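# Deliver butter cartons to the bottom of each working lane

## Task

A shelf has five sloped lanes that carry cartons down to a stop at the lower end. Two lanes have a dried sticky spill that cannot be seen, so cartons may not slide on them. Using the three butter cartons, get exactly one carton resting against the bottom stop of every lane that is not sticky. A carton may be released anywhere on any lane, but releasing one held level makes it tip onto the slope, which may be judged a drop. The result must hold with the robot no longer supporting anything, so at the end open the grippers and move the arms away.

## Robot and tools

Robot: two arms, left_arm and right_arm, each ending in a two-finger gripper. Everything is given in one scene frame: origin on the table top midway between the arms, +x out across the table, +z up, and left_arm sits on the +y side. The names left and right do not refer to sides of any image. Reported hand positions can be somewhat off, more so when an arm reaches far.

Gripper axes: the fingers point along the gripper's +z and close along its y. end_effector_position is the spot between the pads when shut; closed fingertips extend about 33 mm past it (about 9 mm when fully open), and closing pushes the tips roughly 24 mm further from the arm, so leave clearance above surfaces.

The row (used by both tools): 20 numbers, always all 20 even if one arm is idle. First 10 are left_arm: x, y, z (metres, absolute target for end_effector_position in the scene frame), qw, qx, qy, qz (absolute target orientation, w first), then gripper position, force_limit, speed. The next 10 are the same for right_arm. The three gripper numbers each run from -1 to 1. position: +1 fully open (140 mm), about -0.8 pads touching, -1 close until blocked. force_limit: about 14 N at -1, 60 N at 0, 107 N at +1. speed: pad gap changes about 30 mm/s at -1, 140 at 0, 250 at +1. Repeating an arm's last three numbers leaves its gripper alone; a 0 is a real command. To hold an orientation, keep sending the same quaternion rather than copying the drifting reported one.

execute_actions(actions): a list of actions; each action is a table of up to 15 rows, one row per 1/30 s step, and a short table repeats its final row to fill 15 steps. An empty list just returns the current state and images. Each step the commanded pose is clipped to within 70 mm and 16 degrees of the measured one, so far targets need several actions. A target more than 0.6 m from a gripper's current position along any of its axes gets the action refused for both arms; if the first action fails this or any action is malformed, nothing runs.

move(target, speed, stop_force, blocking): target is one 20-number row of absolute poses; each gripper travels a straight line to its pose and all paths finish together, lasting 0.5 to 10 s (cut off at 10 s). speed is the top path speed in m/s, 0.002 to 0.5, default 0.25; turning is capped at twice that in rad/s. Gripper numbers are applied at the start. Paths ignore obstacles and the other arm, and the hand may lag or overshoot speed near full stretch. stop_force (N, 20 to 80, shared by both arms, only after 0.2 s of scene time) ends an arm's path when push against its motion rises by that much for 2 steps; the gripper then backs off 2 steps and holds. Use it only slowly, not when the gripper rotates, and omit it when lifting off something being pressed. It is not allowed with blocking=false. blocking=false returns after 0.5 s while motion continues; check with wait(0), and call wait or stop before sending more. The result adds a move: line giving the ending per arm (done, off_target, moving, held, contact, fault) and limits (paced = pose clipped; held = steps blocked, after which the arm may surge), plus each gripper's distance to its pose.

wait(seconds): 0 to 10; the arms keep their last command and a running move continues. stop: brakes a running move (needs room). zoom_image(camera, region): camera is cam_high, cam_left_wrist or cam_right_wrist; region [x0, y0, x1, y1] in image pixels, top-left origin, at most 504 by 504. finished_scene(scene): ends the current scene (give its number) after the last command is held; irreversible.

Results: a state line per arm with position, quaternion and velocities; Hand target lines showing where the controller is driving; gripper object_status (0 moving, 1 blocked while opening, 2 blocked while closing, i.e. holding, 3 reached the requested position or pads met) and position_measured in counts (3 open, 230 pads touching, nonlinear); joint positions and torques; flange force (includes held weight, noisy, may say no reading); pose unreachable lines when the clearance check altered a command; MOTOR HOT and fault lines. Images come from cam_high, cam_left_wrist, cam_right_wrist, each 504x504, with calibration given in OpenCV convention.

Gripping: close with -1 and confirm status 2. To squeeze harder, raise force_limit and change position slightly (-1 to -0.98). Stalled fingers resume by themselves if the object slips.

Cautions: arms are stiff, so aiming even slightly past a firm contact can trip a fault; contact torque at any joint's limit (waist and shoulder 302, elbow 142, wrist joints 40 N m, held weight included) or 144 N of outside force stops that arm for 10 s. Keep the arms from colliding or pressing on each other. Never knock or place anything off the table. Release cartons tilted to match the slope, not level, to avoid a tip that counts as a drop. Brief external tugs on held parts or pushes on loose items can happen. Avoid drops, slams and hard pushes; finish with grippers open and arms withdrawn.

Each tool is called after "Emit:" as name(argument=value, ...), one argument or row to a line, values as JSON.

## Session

Emit:
execute_actions(
  actions=[],
)

Scene clock: 0.00 s.
left_arm: end_effector_position=(+0.7246, +0.8950, +0.1291) position_measured=3 object_status=3 end_effector_quat_wxyz=(+0.170, +0.330, +0.713, -0.594) end_effector_velocity=(+0.000, -0.000, +0.000) end_effector_angular_velocity=(+0.000, +0.000, -0.000) | right_arm: end_effector_position=(+0.0637, +0.0763, +0.1629) position_measured=3 object_status=3 end_effector_quat_wxyz=(-0.379, +0.779, -0.414, +0.280) end_effector_velocity=(+0.000, +0.000, +0.001) end_effector_angular_velocity=(+0.001, -0.000, +0.001)
Joint positions: left_arm=[ 0.676  1.122  0.842 -0.844  2.251 -0.077] | right_arm=[ 1.903  0.181  2.225 -1.093  1.2   -0.948]
Joint velocities: left_arm=[-0. -0.  0.  0. -0.  0.] | right_arm=[ 0.    -0.001  0.    -0.001  0.    -0.   ]
Joint torques (N m, as the joint torque sensors report them, + toward a larger angle): no reading
Flange force (N, the push that the arm receives, along the gripper's own x y z axes): no reading
Hand target (left_arm): +0.725, +0.895, +0.129; +0.170, +0.330, +0.713, -0.594
Hand target (right_arm): +0.064, +0.076, +0.163; -0.379, +0.779, -0.414, +0.280
camera_calibration (this result's frames):
cam_left_wrist: T_world_to_cam=[[0.634729, 0.122782, -0.762917, -0.47237], [0.753262, 0.121934, 0.64632, -0.727091], [0.172382, -0.984915, -0.0150924, 0.961504], [0, 0, 0, 1]] pos_world=[0.681771, 1.09365, 0.124065]
cam_right_wrist: T_world_to_cam=[[-0.44768, -0.30431, -0.84082, 0.183768], [-0.717367, 0.68358, 0.134547, -0.0108232], [0.533824, 0.66341, -0.524327, 0.184163], [0, 0, 0, 1]] pos_world=[-0.0238054, -0.0588543, 0.252534]

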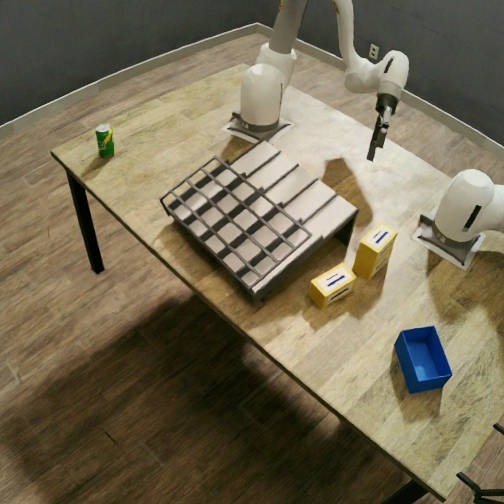

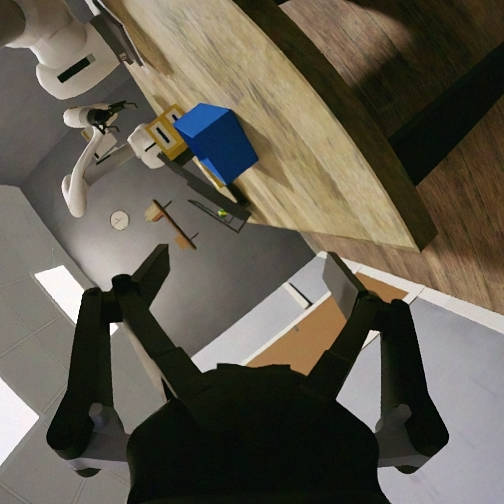

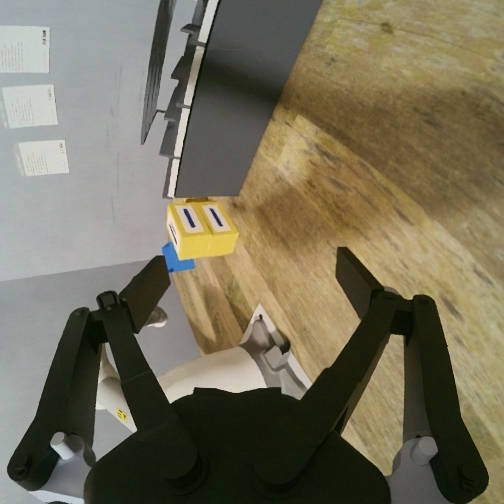

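Emit:
move(
  target=[0.6,0.68,0.35,0,0.707,0.707,0,0.4,-0.3,-0.3,0.12,-0.05,0.5,0,0.88,-0.47,0,1,0,0],
  speed=0.35,
)

Emit:
move(
  target=[0.45,0.42,0.32,0,1,0,0,0.4,-0.3,-0.3,0.38,-0.42,0.55,0,0.707,-0.707,0,1,0,0],
  speed=0.35,
)

Scene clock: 8.47 s.
left_arm: end_effector_position=(+0.5997, +0.6801, +0.3497) position_measured=78 object_status=3 end_effector_quat_wxyz=(+0.000, +0.707, +0.708, +0.000) end_effector_velocity=(-0.000, +0.000, +0.001) end_effector_angular_velocity=(+0.001, -0.002, +0.000) | right_arm: end_effector_position=(+0.1202, -0.0502, +0.4997) position_measured=3 object_status=3 end_effector_quat_wxyz=(+0.000, +0.882, -0.472, +0.001) end_effector_velocity=(-0.000, +0.000, +0.001) end_effector_angular_velocity=(+0.001, +0.001, -0.000)
Joint positions: left_arm=[ 0.249  0.105  1.622 -0.     1.414  0.347] | right_arm=[ 1.211 -0.261  1.687 -0.001  1.717 -2.315]
Joint velocities: left_arm=[-0.    -0.002  0.     0.001 -0.    -0.   ] | right_arm=[-0.001 -0.    -0.001  0.001  0.001 -0.   ]
Joint torques (N m, as the joint torque sensors report them, + toward a larger angle): left_arm=[  2.18 -52.72 -40.13   3.89   0.28   0.71] | right_arm=[  2.54 -12.18 -39.57   3.89  -0.67  -0.08]
Flange force (N, the push that the arm receives, along the gripper's own x y z axes): left_arm=[-3.3 4.1 -1.0] | right_arm=[6.2 -3.0 -3.8]
Hand target (left_arm): +0.600, +0.680, +0.350; +0.000, +0.707, +0.708, +0.000
Hand target (right_arm): +0.120, -0.050, +0.500; +0.000, +0.882, -0.472, +0.001
Off the commanded pose (left_arm): 0.000 m, 0 deg.
Off the commanded pose (right_arm): 0.000 m, 0 deg.
move: done
camera_calibration (this result's frames):
cam_left_wrist: T_world_to_cam=[[0.997616, 0.0601245, 0.033865, -0.652052], [0.0426382, -0.922948, 0.382556, 0.479707], [0.0542566, -0.3802, -0.923312, 0.751824], [0, 0, 0, 1]] pos_world=[0.589253, 0.767793, 0.532735]
cam_right_wrist: T_world_to_cam=[[-0.866956, -0.497852, -0.0230224, 0.0857285], [-0.470641, 0.802626, 0.366455, -0.0686892], [-0.163962, 0.328536, -0.930151, 0.684332], [0, 0, 0, 1]] pos_world=[0.154199, -0.127015, 0.663677]

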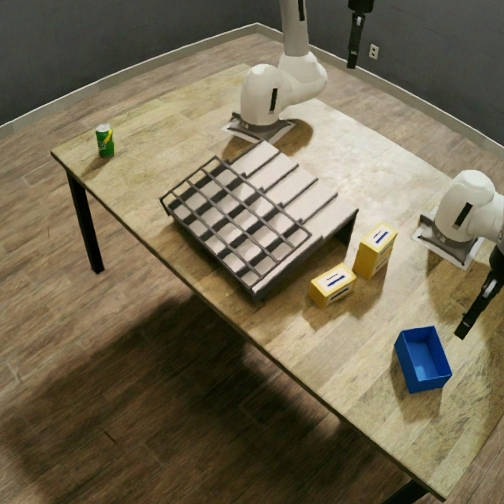

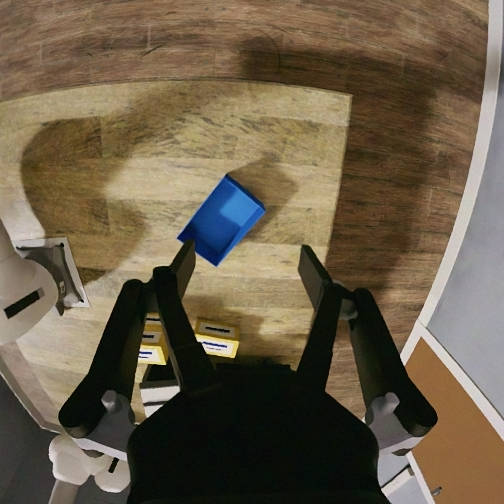

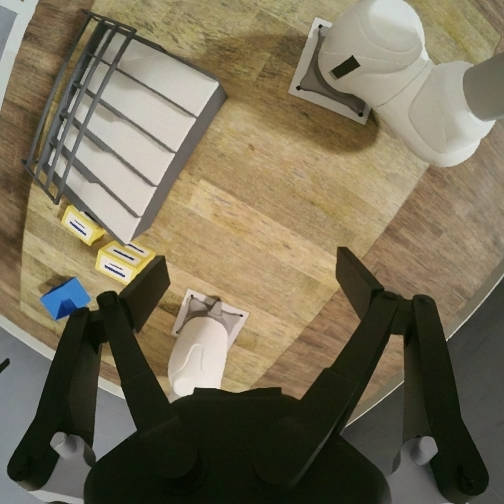

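Scene clock: 11.17 s.
left_arm: end_effector_position=(+0.4499, +0.4203, +0.3199) position_measured=78 object_status=3 end_effector_quat_wxyz=(-0.000, +1.000, +0.000, +0.000) end_effector_velocity=(+0.000, -0.001, +0.000) end_effector_angular_velocity=(-0.002, -0.001, +0.000) | right_arm: end_effector_position=(+0.3795, -0.4201, +0.5500) position_measured=3 object_status=3 end_effector_quat_wxyz=(-0.001, -0.707, +0.707, +0.000) end_effector_velocity=(+0.000, -0.001, -0.000) end_effector_angular_velocity=(-0.001, +0.001, -0.001)
Joint positions: left_arm=[-0.222 -0.213  1.975  0.     1.38   1.448] | right_arm=[-0.241 -0.413  1.69  -0.001  1.866 -3.178]
Joint velocities: left_arm=[-0.    -0.    -0.    -0.002 -0.    -0.   ] | right_arm=[-0.001  0.     0.    -0.001  0.    -0.   ]
Joint torques (N m, as the joint torque sensors report them, + toward a larger angle): left_arm=[  0.78 -21.04 -39.91   3.92   0.21   0.71] | right_arm=[  2.7    5.5  -38.51   3.81  -0.55  -0.07]
Flange force (N, the push that the arm receives, along the gripper's own x y z axes): left_arm=[4.5 3.7 -0.6] | right_arm=[9.6 5.7 -1.9]
Hand target (left_arm): +0.450, +0.420, +0.320; -0.000, +1.000, -0.000, +0.000
Hand target (right_arm): +0.380, -0.420, +0.550; +0.001, +0.707, -0.707, -0.000
Off the commanded pose (left_arm): 0.000 m, 0 deg.
Off the commanded pose (right_arm): 0.001 m, 0 deg.
move: done
camera_calibration (this result's frames):
cam_left_wrist: T_world_to_cam=[[0.0585133, -0.997762, 0.0323666, 0.381682], [-0.923087, -0.0417319, 0.38232, 0.321873], [-0.380114, -0.0522481, -0.923463, 0.691344], [0, 0, 0, 1]] pos_world=[0.537573, 0.430382, 0.503018]
cam_right_wrist: T_world_to_cam=[[-0.997512, 0.0670316, -0.021814, 0.413778], [0.0543844, 0.92869, 0.366847, 0.185324], [0.0448488, 0.364749, -0.930025, 0.831046], [0, 0, 0, 1]] pos_world=[0.365398, -0.502968, 0.713934]

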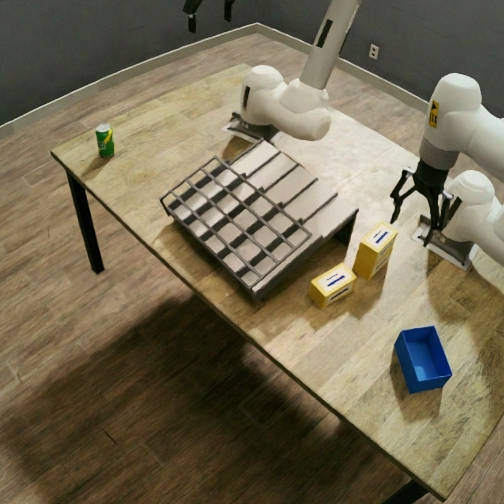

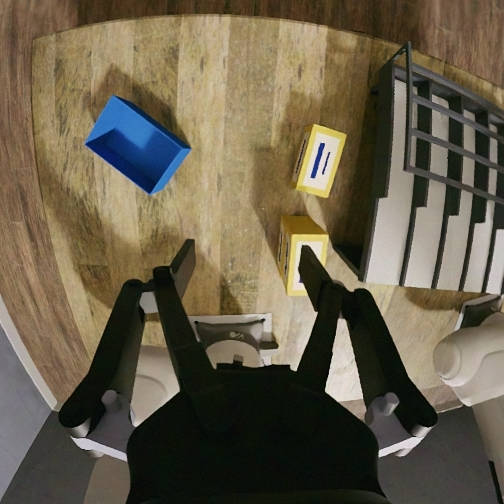

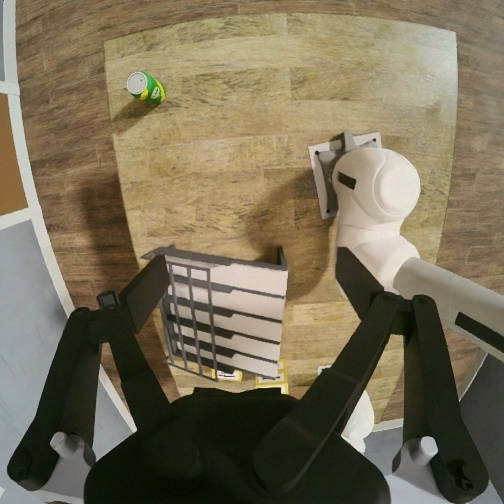

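Emit:
move(
  target=[0.358,0.31,0.20,0,1,0.01,0,0.4,-0.3,-0.3,0.38,-0.42,0.55,0,0.707,-0.707,0,1,0,0],
  speed=0.3,
)

Emit:
zoom_image(
  camera="cam_left_wrist",
  region=[168, 0, 504, 336],
)

Scene clock: 14.37 s.
left_arm: end_effector_position=(+0.3581, +0.3102, +0.2001) position_measured=78 object_status=3 end_effector_quat_wxyz=(+0.000, +1.000, +0.010, +0.000) end_effector_velocity=(-0.001, +0.000, -0.001) end_effector_angular_velocity=(+0.001, +0.002, +0.001) | right_arm: end_effector_position=(+0.3800, -0.4200, +0.5500) position_measured=3 object_status=3 end_effector_quat_wxyz=(+0.000, -0.707, +0.707, +0.000) end_effector_velocity=(+0.000, -0.000, -0.000) end_effector_angular_velocity=(-0.001, +0.000, -0.000)
Joint positions: left_arm=[-0.568 -0.271  2.241  0.     1.171  1.082] | right_arm=[-0.241 -0.413  1.69   0.     1.865 -3.179]
Joint velocities: left_arm=[-0.001  0.001  0.002  0.    -0.    -0.002] | right_arm=[ 0.     0.     0.    -0.001 -0.    -0.   ]
Joint torques (N m, as the joint torque sensors report them, + toward a larger angle): left_arm=[ -0.26 -10.8  -37.09   3.5    0.46   0.75] | right_arm=[  2.42   3.06 -38.33   3.88  -0.48  -0.16]
Flange force (N, the push that the arm receives, along the gripper's own x y z axes): left_arm=[1.2 1.7 -0.7] | right_arm=[8.0 1.4 -3.5]
Hand target (left_arm): +0.358, +0.310, +0.200; -0.000, +1.000, +0.010, +0.000
Hand target (right_arm): +0.380, -0.420, +0.550; +0.000, +0.707, -0.707, -0.000
Off the commanded pose (left_arm): 0.000 m, 0 deg.
Off the commanded pose (right_arm): 0.000 m, 0 deg.
move: done
camera_calibration (this result's frames):
cam_left_wrist: T_world_to_cam=[[0.0783898, -0.996384, 0.0327578, 0.273403], [-0.922133, -0.0599828, 0.382195, 0.28364], [-0.378848, -0.0601672, -0.923501, 0.542015], [0, 0, 0, 1]] pos_world=[0.445463, 0.32204, 0.383189]
cam_right_wrist: T_world_to_cam=[[-0.997491, 0.066999, -0.0228662, 0.414807], [0.0539302, 0.928398, 0.367653, 0.184773], [0.0458613, 0.365497, -0.929682, 0.830712], [0, 0, 0, 1]] pos_world=[0.365704, -0.502957, 0.713851]

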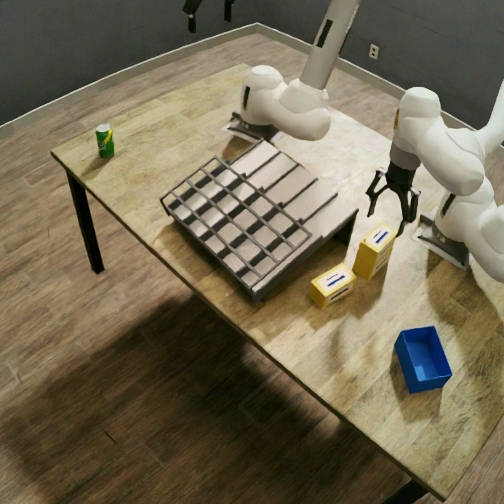

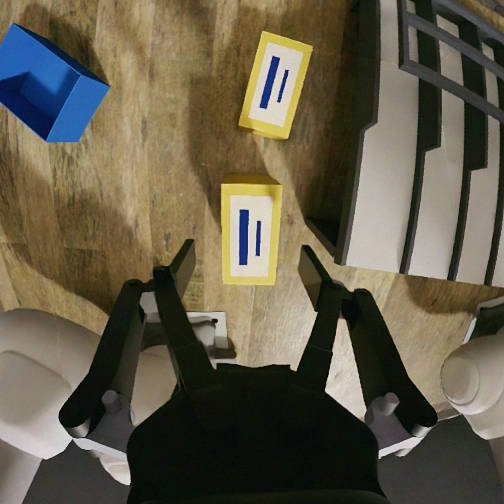

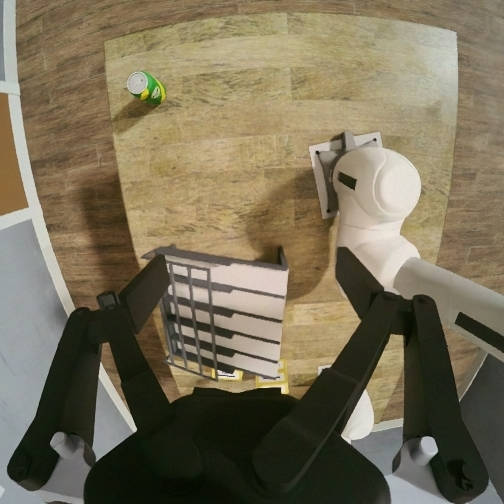

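Region (168, 0, 504, 336) of cam_left_wrist's 504x504 image, scaled by 1.500, with more detail than that image has.

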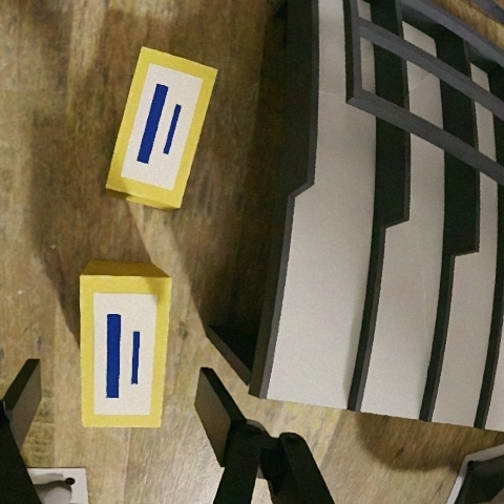

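Emit:
move(
  target=[0.353,0.307,0.128,0,1,0.026,0,0.4,-0.3,-0.3,0.38,-0.42,0.55,0,0.707,-0.707,0,1,0,0],
  speed=0.15,
)

Emit:
execute_actions(
  actions=[
    [[0.353,0.307,0.128,0,1,0.026,0,-1,-0.3,-0.3,0.38,-0.42,0.55,0,0.707,-0.707,0,1,0,0]],
  ],
)

Emit:
move(
  target=[0.38,0.30,0.245,-0.006,0.991,-0.0485,-0.125,-1,-0.3,-0.3,0.38,-0.42,0.55,0,0.707,-0.707,0,1,0,0],
)

Emit:
move(
  target=[0.4246,0.1545,0.222,-0.006,0.991,-0.0485,-0.125,-1,-0.3,-0.3,0.38,-0.42,0.55,0,0.707,-0.707,0,1,0,0],
)

Scene clock: 25.83 s.
left_arm: end_effector_position=(+0.3530, +0.3069, +0.1281) position_measured=78 object_status=3 end_effector_quat_wxyz=(+0.000, +1.000, +0.026, -0.000) end_effector_velocity=(-0.001, +0.001, -0.001) end_effector_angular_velocity=(+0.001, +0.001, +0.001) | right_arm: end_effector_position=(+0.3800, -0.4200, +0.5500) position_measured=3 object_status=3 end_effector_quat_wxyz=(+0.000, -0.707, +0.707, +0.000) end_effector_velocity=(+0.000, +0.001, +0.000) end_effector_angular_velocity=(+0.001, -0.000, +0.001)
Joint positions: left_arm=[-0.583 -0.206  2.341 -0.     1.007  1.035] | right_arm=[-0.241 -0.413  1.69   0.     1.865 -3.179]
Joint velocities: left_arm=[ 0.    -0.001  0.002  0.     0.    -0.001] | right_arm=[ 0.     0.    -0.     0.002 -0.    -0.   ]
Joint torques (N m, as the joint torque sensors report them, + toward a larger angle): left_arm=[  0.89 -15.08 -34.03   2.98   0.14   0.71] | right_arm=[  2.35   3.13 -38.16   3.91  -0.32  -0.12]
Flange force (N, the push that the arm receives, along the gripper's own x y z axes): left_arm=[0.7 5.2 -0.1] | right_arm=[8.0 1.1 -3.5]
Hand target (left_arm): +0.353, +0.307, +0.128; +0.000, +1.000, +0.026, -0.000
Hand target (right_arm): +0.380, -0.420, +0.550; -0.000, +0.707, -0.707, -0.000
Off the commanded pose (left_arm): 0.000 m, 0 deg.
Off the commanded pose (right_arm): 0.000 m, 0 deg.
move: done
camera_calibration (this result's frames):
cam_left_wrist: T_world_to_cam=[[0.110322, -0.99335, 0.0329374, 0.260703], [-0.919597, -0.0894465, 0.382545, 0.314389], [-0.377055, -0.0724923, -0.923349, 0.476528], [0, 0, 0, 1]] pos_world=[0.440027, 0.321635, 0.311147]
cam_right_wrist: T_world_to_cam=[[-0.997491, 0.0669992, -0.0228662, 0.414808], [0.0539304, 0.928398, 0.367653, 0.184772], [0.0458614, 0.365497, -0.929682, 0.830712], [0, 0, 0, 1]] pos_world=[0.365704, -0.502957, 0.713851]

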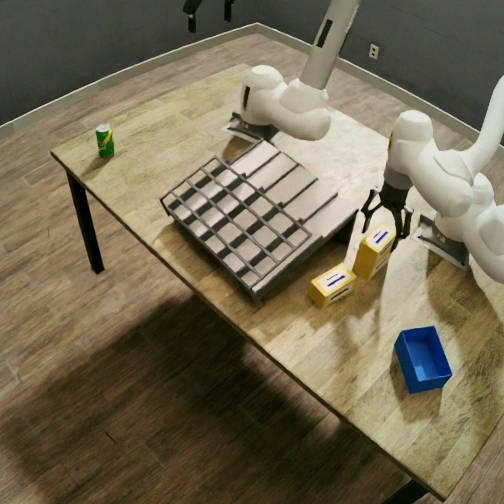

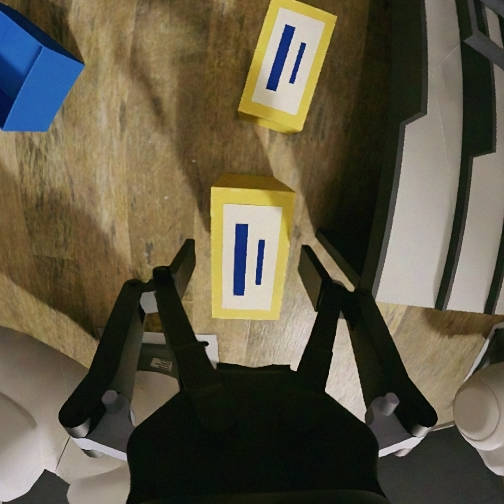

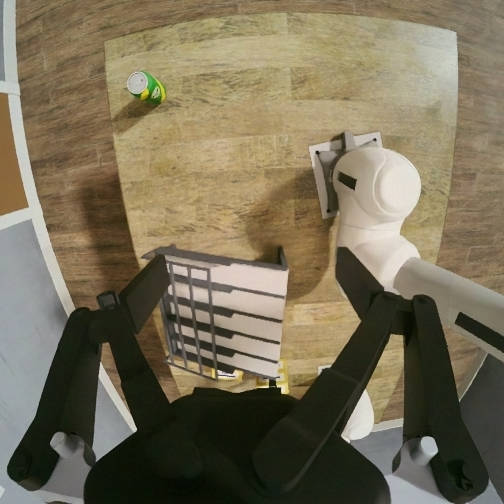

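Scene clock: 26.33 s.
left_arm: end_effector_position=(+0.3530, +0.3070, +0.1280) position_measured=137 object_status=0 end_effector_quat_wxyz=(+0.000, +1.000, +0.026, +0.000) end_effector_velocity=(-0.000, +0.000, -0.000) end_effector_angular_velocity=(+0.001, +0.001, +0.000) | right_arm: end_effector_position=(+0.3800, -0.4200, +0.5500) position_measured=3 object_status=3 end_effector_quat_wxyz=(+0.000, -0.707, +0.707, +0.000) end_effector_velocity=(+0.001, -0.001, -0.000) end_effector_angular_velocity=(-0.002, +0.001, -0.000)
Joint positions: left_arm=[-0.583 -0.206  2.341  0.     1.007  1.035] | right_arm=[-0.241 -0.413  1.69   0.     1.865 -3.179]
Joint velocities: left_arm=[-0.     0.     0.     0.     0.    -0.001] | right_arm=[ 0.     0.001 -0.001 -0.002  0.    -0.   ]
Joint torques (N m, as the joint torque sensors report them, + toward a larger angle): left_arm=[  1.88  -2.18 -22.7    3.    -1.72   0.61] | right_arm=[  2.55   3.01 -38.58   3.83  -0.37  -0.18]
Flange force (N, the push that the arm receives, along the gripper's own x y z axes): left_arm=[-9.0 3.7 -33.9] | right_arm=[8.5 1.3 -2.9]
Hand target (left_arm): +0.353, +0.307, +0.128; -0.000, +1.000, +0.026, +0.000
Hand target (right_arm): +0.380, -0.420, +0.550; -0.000, +0.707, -0.707, -0.000
Off the commanded pose (left_arm): 0.000 m, 0 deg.
Off the commanded pose (right_arm): 0.000 m, 0 deg.
camera_calibration (this result's frames):
cam_left_wrist: T_world_to_cam=[[0.11025, -0.993364, 0.0327442, 0.260809], [-0.919635, -0.0894607, 0.38245, 0.314472], [-0.376982, -0.0722779, -0.923396, 0.4764], [0, 0, 0, 1]] pos_world=[0.44004, 0.321644, 0.311096]
cam_right_wrist: T_world_to_cam=[[-0.997491, 0.0669992, -0.0228663, 0.414808], [0.0539304, 0.928398, 0.367653, 0.184773], [0.0458615, 0.365497, -0.929682, 0.830712], [0, 0, 0, 1]] pos_world=[0.365704, -0.502957, 0.713851]

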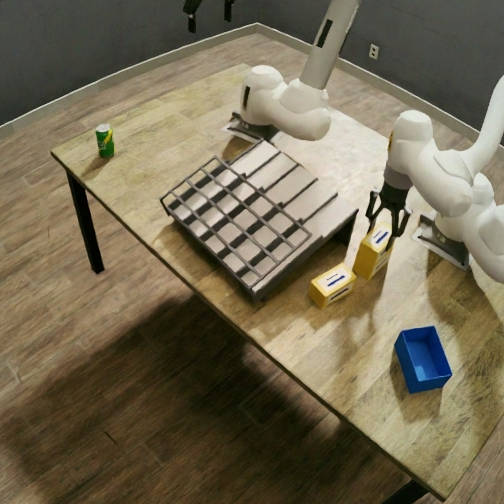

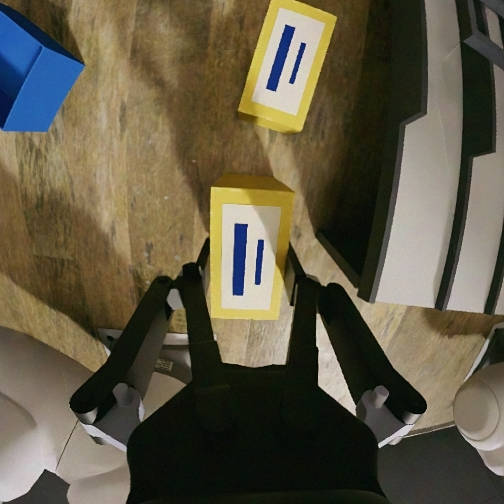

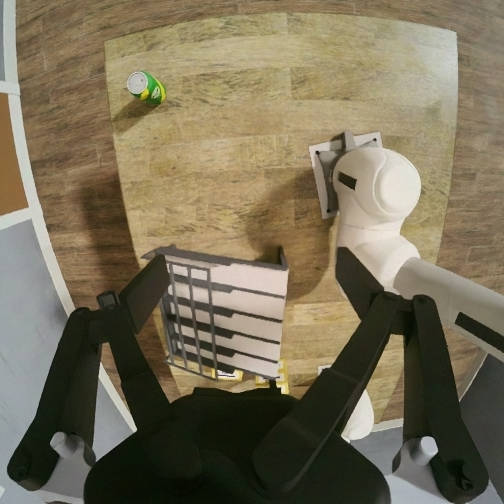

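Scene clock: 27.30 s.
left_arm: end_effector_position=(+0.3799, +0.3000, +0.2450) position_measured=137 object_status=2 end_effector_quat_wxyz=(-0.006, +0.991, -0.048, -0.125) end_effector_velocity=(+0.001, -0.000, +0.001) end_effector_angular_velocity=(-0.001, -0.000, -0.002) | right_arm: end_effector_position=(+0.3800, -0.4200, +0.5500) position_measured=3 object_status=3 end_effector_quat_wxyz=(+0.000, -0.707, +0.707, +0.000) end_effector_velocity=(-0.000, +0.000, +0.000) end_effector_angular_velocity=(+0.000, -0.000, -0.000)
Joint positions: left_arm=[-0.5   -0.11   2.05  -0.075  1.442  1.286] | right_arm=[-0.241 -0.413  1.69   0.     1.865 -3.179]
Joint velocities: left_arm=[ 0.     0.001 -0.002 -0.     0.001  0.002] | right_arm=[-0. -0. -0.  0.  0.  0.]
Joint torques (N m, as the joint torque sensors report them, + toward a larger angle): left_arm=[  1.14 -28.74 -39.02   3.13   1.48   0.52] | right_arm=[  2.72   3.89 -38.9    3.79  -0.47  -0.11]
Flange force (N, the push that the arm receives, along the gripper's own x y z axes): left_arm=[2.2 3.8 3.6] | right_arm=[9.3 3.5 -1.8]
Hand target (left_arm): +0.380, +0.300, +0.245; -0.006, +0.991, -0.048, -0.125
Hand target (right_arm): +0.380, -0.420, +0.550; -0.000, +0.707, -0.707, -0.000
Off the commanded pose (left_arm): 0.000 m, 0 deg.
Off the commanded pose (right_arm): 0.000 m, 0 deg.
move: done
camera_calibration (this result's frames):
cam_left_wrist: T_world_to_cam=[[-0.0328762, -0.999315, 0.0170115, 0.307077], [-0.79931, 0.036507, 0.599809, 0.157075], [-0.600019, 0.00612197, -0.799962, 0.625043], [0, 0, 0, 1]] pos_world=[0.510685, 0.297306, 0.400572]
cam_right_wrist: T_world_to_cam=[[-0.997491, 0.0669992, -0.0228667, 0.414808], [0.0539303, 0.928398, 0.367653, 0.184772], [0.0458618, 0.365497, -0.929682, 0.830712], [0, 0, 0, 1]] pos_world=[0.365704, -0.502957, 0.713851]

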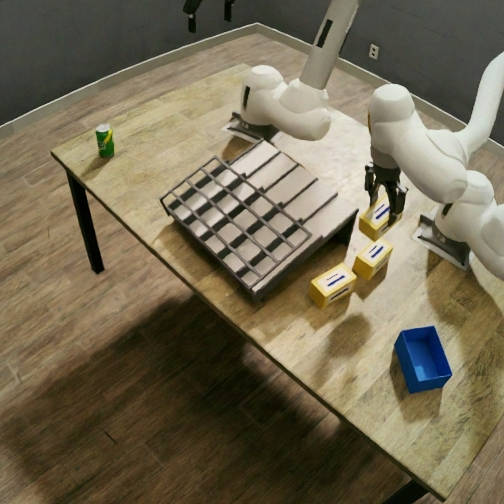

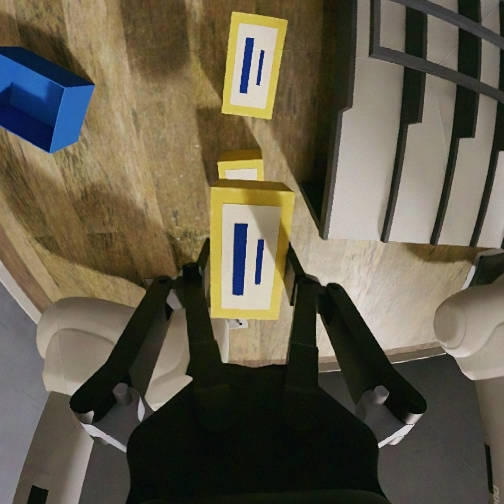

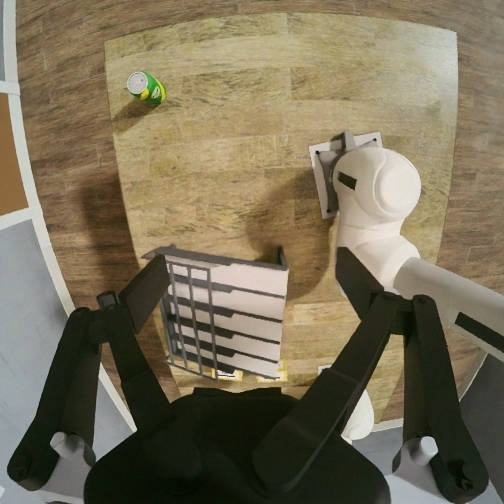

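Scene clock: 28.30 s.
left_arm: end_effector_position=(+0.4246, +0.1546, +0.2221) position_measured=137 object_status=2 end_effector_quat_wxyz=(-0.006, +0.991, -0.048, -0.125) end_effector_velocity=(+0.000, -0.001, +0.000) end_effector_angular_velocity=(-0.000, -0.001, -0.001) | right_arm: end_effector_position=(+0.3800, -0.4200, +0.5500) position_measured=3 object_status=3 end_effector_quat_wxyz=(+0.000, -0.707, +0.707, +0.000) end_effector_velocity=(+0.000, +0.000, -0.000) end_effector_angular_velocity=(+0.000, +0.000, +0.000)
Joint positions: left_arm=[-0.71   0.073  1.915 -0.125  1.374  1.096] | right_arm=[-0.241 -0.413  1.69   0.     1.865 -3.179]
Joint velocities: left_arm=[-0.001  0.001 -0.002 -0.     0.    -0.001] | right_arm=[-0.  0. -0.  0. -0. -0.]
Joint torques (N m, as the joint torque sensors report them, + toward a larger angle): left_arm=[  1.48 -47.37 -38.5    2.83   1.1    0.75] | right_arm=[  1.82   3.34 -38.44   3.85  -0.33  -0.12]
Flange force (N, the push that the arm receives, along the gripper's own x y z axes): left_arm=[0.9 4.2 3.8] | right_arm=[6.2 1.6 -2.9]
Hand target (left_arm): +0.425, +0.155, +0.222; -0.006, +0.991, -0.049, -0.125
Hand target (right_arm): +0.380, -0.420, +0.550; -0.000, +0.707, -0.707, -0.000
Off the commanded pose (left_arm): 0.000 m, 0 deg.
Off the commanded pose (right_arm): 0.000 m, 0 deg.
move: done
camera_calibration (this result's frames):
cam_left_wrist: T_world_to_cam=[[-0.0329068, -0.999307, 0.0173711, 0.163572], [-0.79943, 0.0367485, 0.599634, 0.211898], [-0.599857, 0.00584504, -0.800086, 0.634377], [0, 0, 0, 1]] pos_world=[0.555316, 0.151964, 0.377653]
cam_right_wrist: T_world_to_cam=[[-0.997491, 0.0669992, -0.0228669, 0.414808], [0.0539301, 0.928398, 0.367653, 0.184772], [0.0458621, 0.365498, -0.929682, 0.830712], [0, 0, 0, 1]] pos_world=[0.365704, -0.502957, 0.713851]

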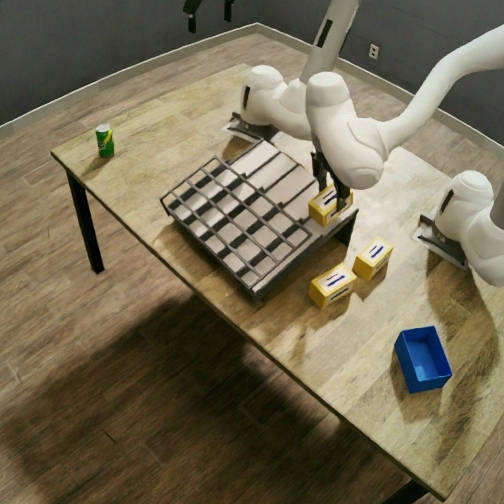

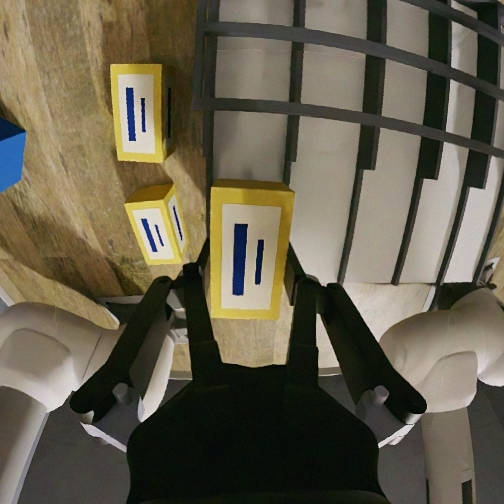

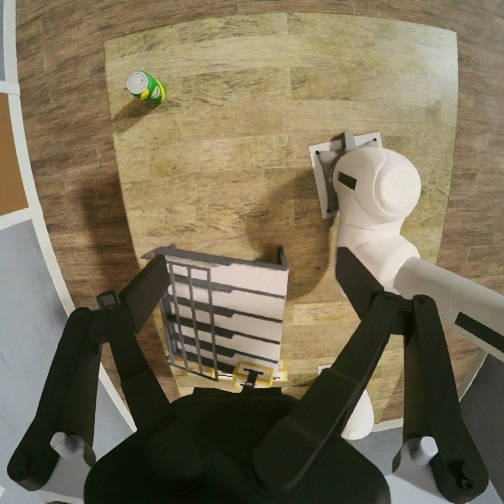

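Emit:
move(
  target=[0.4246,0.157,0.200,-0.006,0.991,-0.0485,-0.125,-1,-0.3,-0.3,0.38,-0.42,0.55,0,0.707,-0.707,0,1,0,0],
  speed=0.1,
)

Emit:
move(
  target=[0.4246,0.157,0.18,-0.006,0.991,-0.0485,-0.125,-1,-0.3,-0.3,0.38,-0.42,0.55,0,0.707,-0.707,0,1,0,0],
  speed=0.006,
  stop_force=20,
)

Scene clock: 33.13 s.
left_arm: end_effector_position=(+0.4246, +0.1570, +0.2000) position_measured=137 object_status=2 end_effector_quat_wxyz=(-0.006, +0.991, -0.049, -0.125) end_effector_velocity=(+0.000, +0.000, -0.000) end_effector_angular_velocity=(-0.001, -0.000, -0.000) | right_arm: end_effector_position=(+0.3800, -0.4200, +0.5500) position_measured=3 object_status=3 end_effector_quat_wxyz=(+0.000, -0.707, +0.707, +0.000) end_effector_velocity=(+0.000, +0.000, -0.000) end_effector_angular_velocity=(+0.001, -0.000, +0.000)
Joint positions: left_arm=[-0.706  0.087  1.943 -0.125  1.333  1.105] | right_arm=[-0.241 -0.413  1.69   0.     1.865 -3.179]
Joint velocities: left_arm=[ 0.001 -0.     0.    -0.    -0.     0.001] | right_arm=[ 0.    -0.     0.     0.001 -0.     0.   ]
Joint torques (N m, as the joint torque sensors report them, + toward a larger angle): left_arm=[ -0.26 -50.03 -37.92   2.68   0.91   0.64] | right_arm=[  2.8    2.61 -39.33   3.91  -0.19   0.06]
Flange force (N, the push that the arm receives, along the gripper's own x y z axes): left_arm=[5.0 1.9 4.1] | right_arm=[10.1 1.3 -1.0]
Hand target (left_arm): +0.425, +0.157, +0.200; -0.006, +0.991, -0.049, -0.125
Hand target (right_arm): +0.380, -0.420, +0.550; -0.000, +0.707, -0.707, -0.000
Off the commanded pose (left_arm): 0.000 m, 0 deg.
Off the commanded pose (right_arm): 0.000 m, 0 deg.
move: done
camera_calibration (this result's frames):
cam_left_wrist: T_world_to_cam=[[-0.0329149, -0.999306, 0.0174362, 0.166334], [-0.799368, 0.0367934, 0.599714, 0.22499], [-0.599939, 0.00580157, -0.800024, 0.616791], [0, 0, 0, 1]] pos_world=[0.555362, 0.154362, 0.355618]
cam_right_wrist: T_world_to_cam=[[-0.997491, 0.0669992, -0.022867, 0.414808], [0.0539301, 0.928398, 0.367653, 0.184773], [0.0458622, 0.365497, -0.929682, 0.830711], [0, 0, 0, 1]] pos_world=[0.365704, -0.502957, 0.713851]

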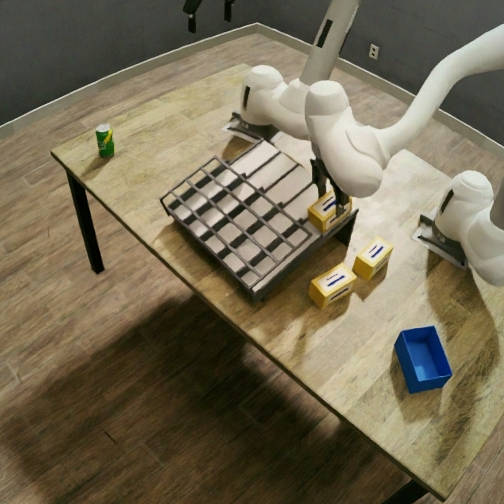

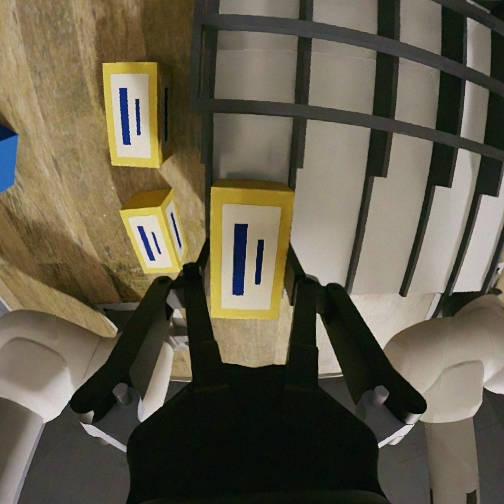

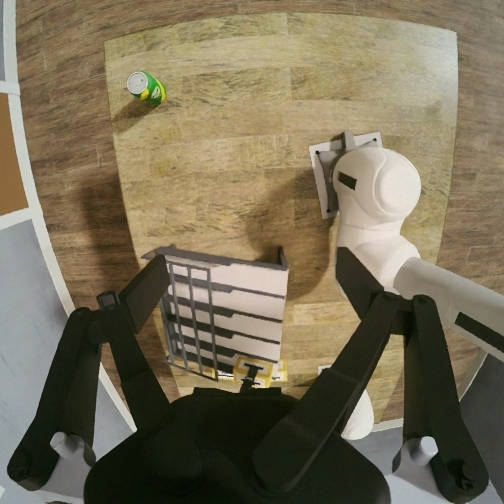

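Scene clock: 34.50 s.
left_arm: end_effector_position=(+0.4246, +0.1570, +0.1937) position_measured=137 object_status=2 end_effector_quat_wxyz=(-0.006, +0.991, -0.049, -0.125) end_effector_velocity=(-0.000, -0.000, +0.002) end_effector_angular_velocity=(-0.001, -0.001, -0.000) | right_arm: end_effector_position=(+0.3800, -0.4200, +0.5500) position_measured=3 object_status=3 end_effector_quat_wxyz=(+0.000, -0.707, +0.707, +0.000) end_effector_velocity=(-0.000, -0.000, -0.000) end_effector_angular_velocity=(-0.000, +0.000, -0.000)
Joint positions: left_arm=[-0.706  0.092  1.95  -0.125  1.321  1.107] | right_arm=[-0.241 -0.413  1.69   0.     1.865 -3.179]
Joint velocities: left_arm=[-0.    -0.002 -0.001 -0.     0.002 -0.   ] | right_arm=[-0.  0.  0. -0.  0. -0.]
Joint torques (N m, as the joint torque sensors report them, + toward a larger angle): left_arm=[  0.2  -38.41 -25.28   3.54   1.18   0.83] | right_arm=[  1.41   3.33 -38.81   3.95  -0.35  -0.06]
Flange force (N, the push that the arm receives, along the gripper's own x y z axes): left_arm=[1.3 4.8 -18.2] | right_arm=[5.0 1.8 -2.0]
Hand target (left_arm): +0.425, +0.157, +0.194; -0.006, +0.991, -0.049, -0.125
Hand target (right_arm): +0.380, -0.420, +0.550; -0.000, +0.707, -0.707, -0.000
Off the commanded pose (left_arm): 0.014 m, 0 deg.
Off the commanded pose (right_arm): 0.000 m, 0 deg.
move: contact (left_arm)
camera_calibration (this result's frames):
cam_left_wrist: T_world_to_cam=[[-0.0329905, -0.999305, 0.0173789, 0.166482], [-0.799232, 0.0368182, 0.599894, 0.228683], [-0.600117, 0.00590102, -0.79989, 0.611764], [0, 0, 0, 1]] pos_world=[0.555393, 0.154336, 0.349265]
cam_right_wrist: T_world_to_cam=[[-0.997491, 0.0669992, -0.0228665, 0.414808], [0.0539303, 0.928398, 0.367653, 0.184773], [0.0458617, 0.365497, -0.929682, 0.830712], [0, 0, 0, 1]] pos_world=[0.365704, -0.502957, 0.713851]

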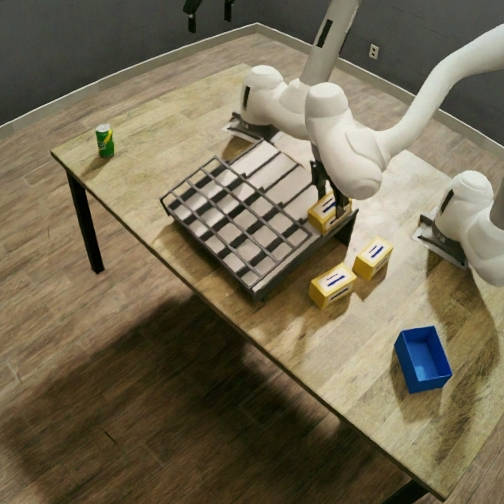

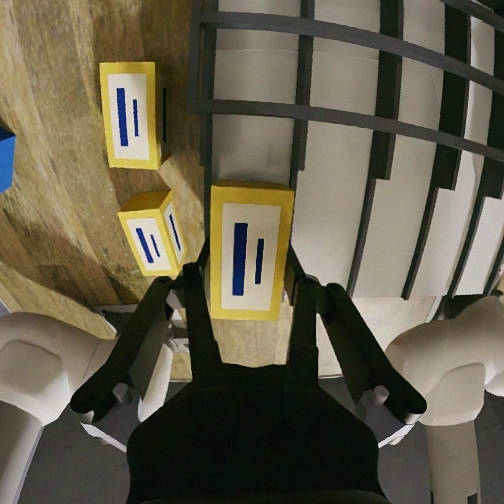

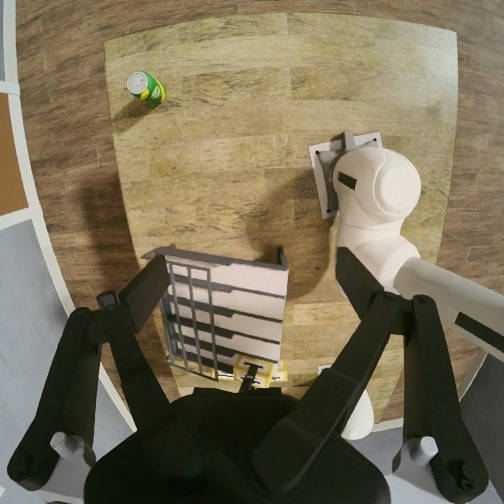

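Emit:
execute_actions(
  actions=[
    [[0.4246,0.157,0.194,-0.006,0.991,-0.0485,-0.125,0.35,-0.3,-0.3,0.38,-0.42,0.55,0,0.707,-0.707,0,1,0,0]],
  ],
)

Scene clock: 36.07 s.
left_arm: end_effector_position=(+0.4246, +0.1570, +0.1940) position_measured=85 object_status=0 end_effector_quat_wxyz=(-0.006, +0.991, -0.048, -0.125) end_effector_velocity=(+0.000, -0.000, +0.000) end_effector_angular_velocity=(-0.001, -0.002, +0.000) | right_arm: end_effector_position=(+0.3800, -0.4200, +0.5500) position_measured=3 object_status=3 end_effector_quat_wxyz=(+0.000, -0.707, +0.707, +0.000) end_effector_velocity=(+0.000, -0.000, -0.000) end_effector_angular_velocity=(-0.000, +0.000, -0.000)
Joint positions: left_arm=[-0.706  0.092  1.95  -0.125  1.322  1.107] | right_arm=[-0.241 -0.413  1.69   0.     1.865 -3.179]
Joint velocities: left_arm=[-0.    -0.    -0.     0.    -0.001 -0.001] | right_arm=[-0.  0. -0. -0.  0. -0.]
Joint torques (N m, as the joint torque sensors report them, + toward a larger angle): left_arm=[  0.52 -47.04 -35.09   3.05   0.66   0.68] | right_arm=[  1.53   3.62 -38.35   4.03  -0.21  -0.04]
Flange force (N, the push that the arm receives, along the gripper's own x y z axes): left_arm=[2.6 3.4 -1.0] | right_arm=[5.5 1.7 -2.6]
Hand target (left_arm): +0.425, +0.157, +0.194; -0.006, +0.991, -0.048, -0.125
Hand target (right_arm): +0.380, -0.420, +0.550; -0.000, +0.707, -0.707, -0.000
Off the commanded pose (left_arm): 0.000 m, 0 deg.
Off the commanded pose (right_arm): 0.000 m, 0 deg.
camera_calibration (this result's frames):
cam_left_wrist: T_world_to_cam=[[-0.032866, -0.999308, 0.017432, 0.166425], [-0.799344, 0.0367514, 0.599749, 0.228593], [-0.599974, 0.00577721, -0.799998, 0.611974], [0, 0, 0, 1]] pos_world=[0.555363, 0.154373, 0.349579]
cam_right_wrist: T_world_to_cam=[[-0.997491, 0.0669993, -0.0228666, 0.414808], [0.0539303, 0.928398, 0.367653, 0.184772], [0.0458618, 0.365498, -0.929682, 0.830712], [0, 0, 0, 1]] pos_world=[0.365704, -0.502957, 0.713851]

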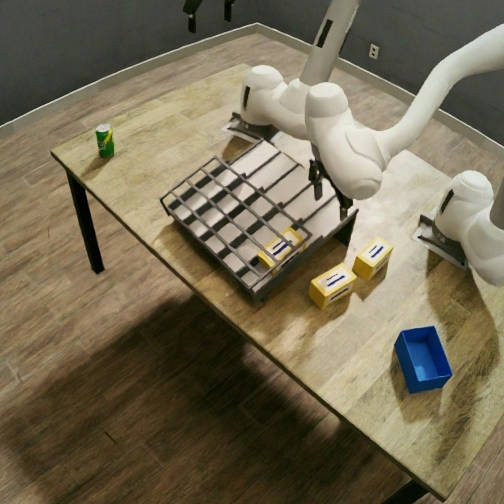

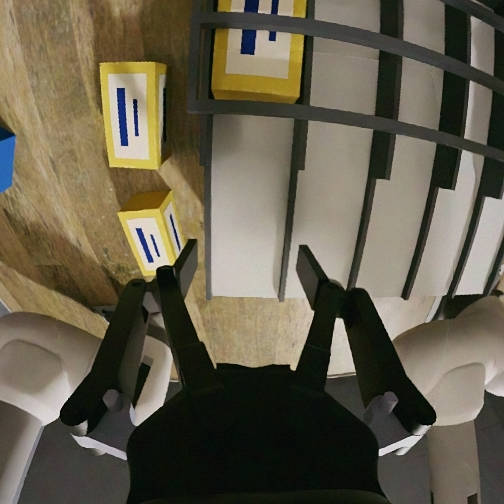

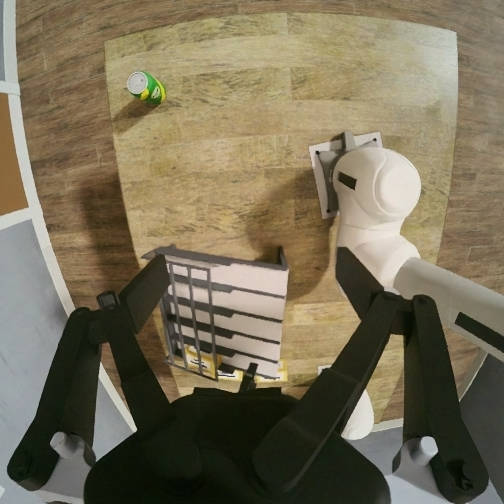

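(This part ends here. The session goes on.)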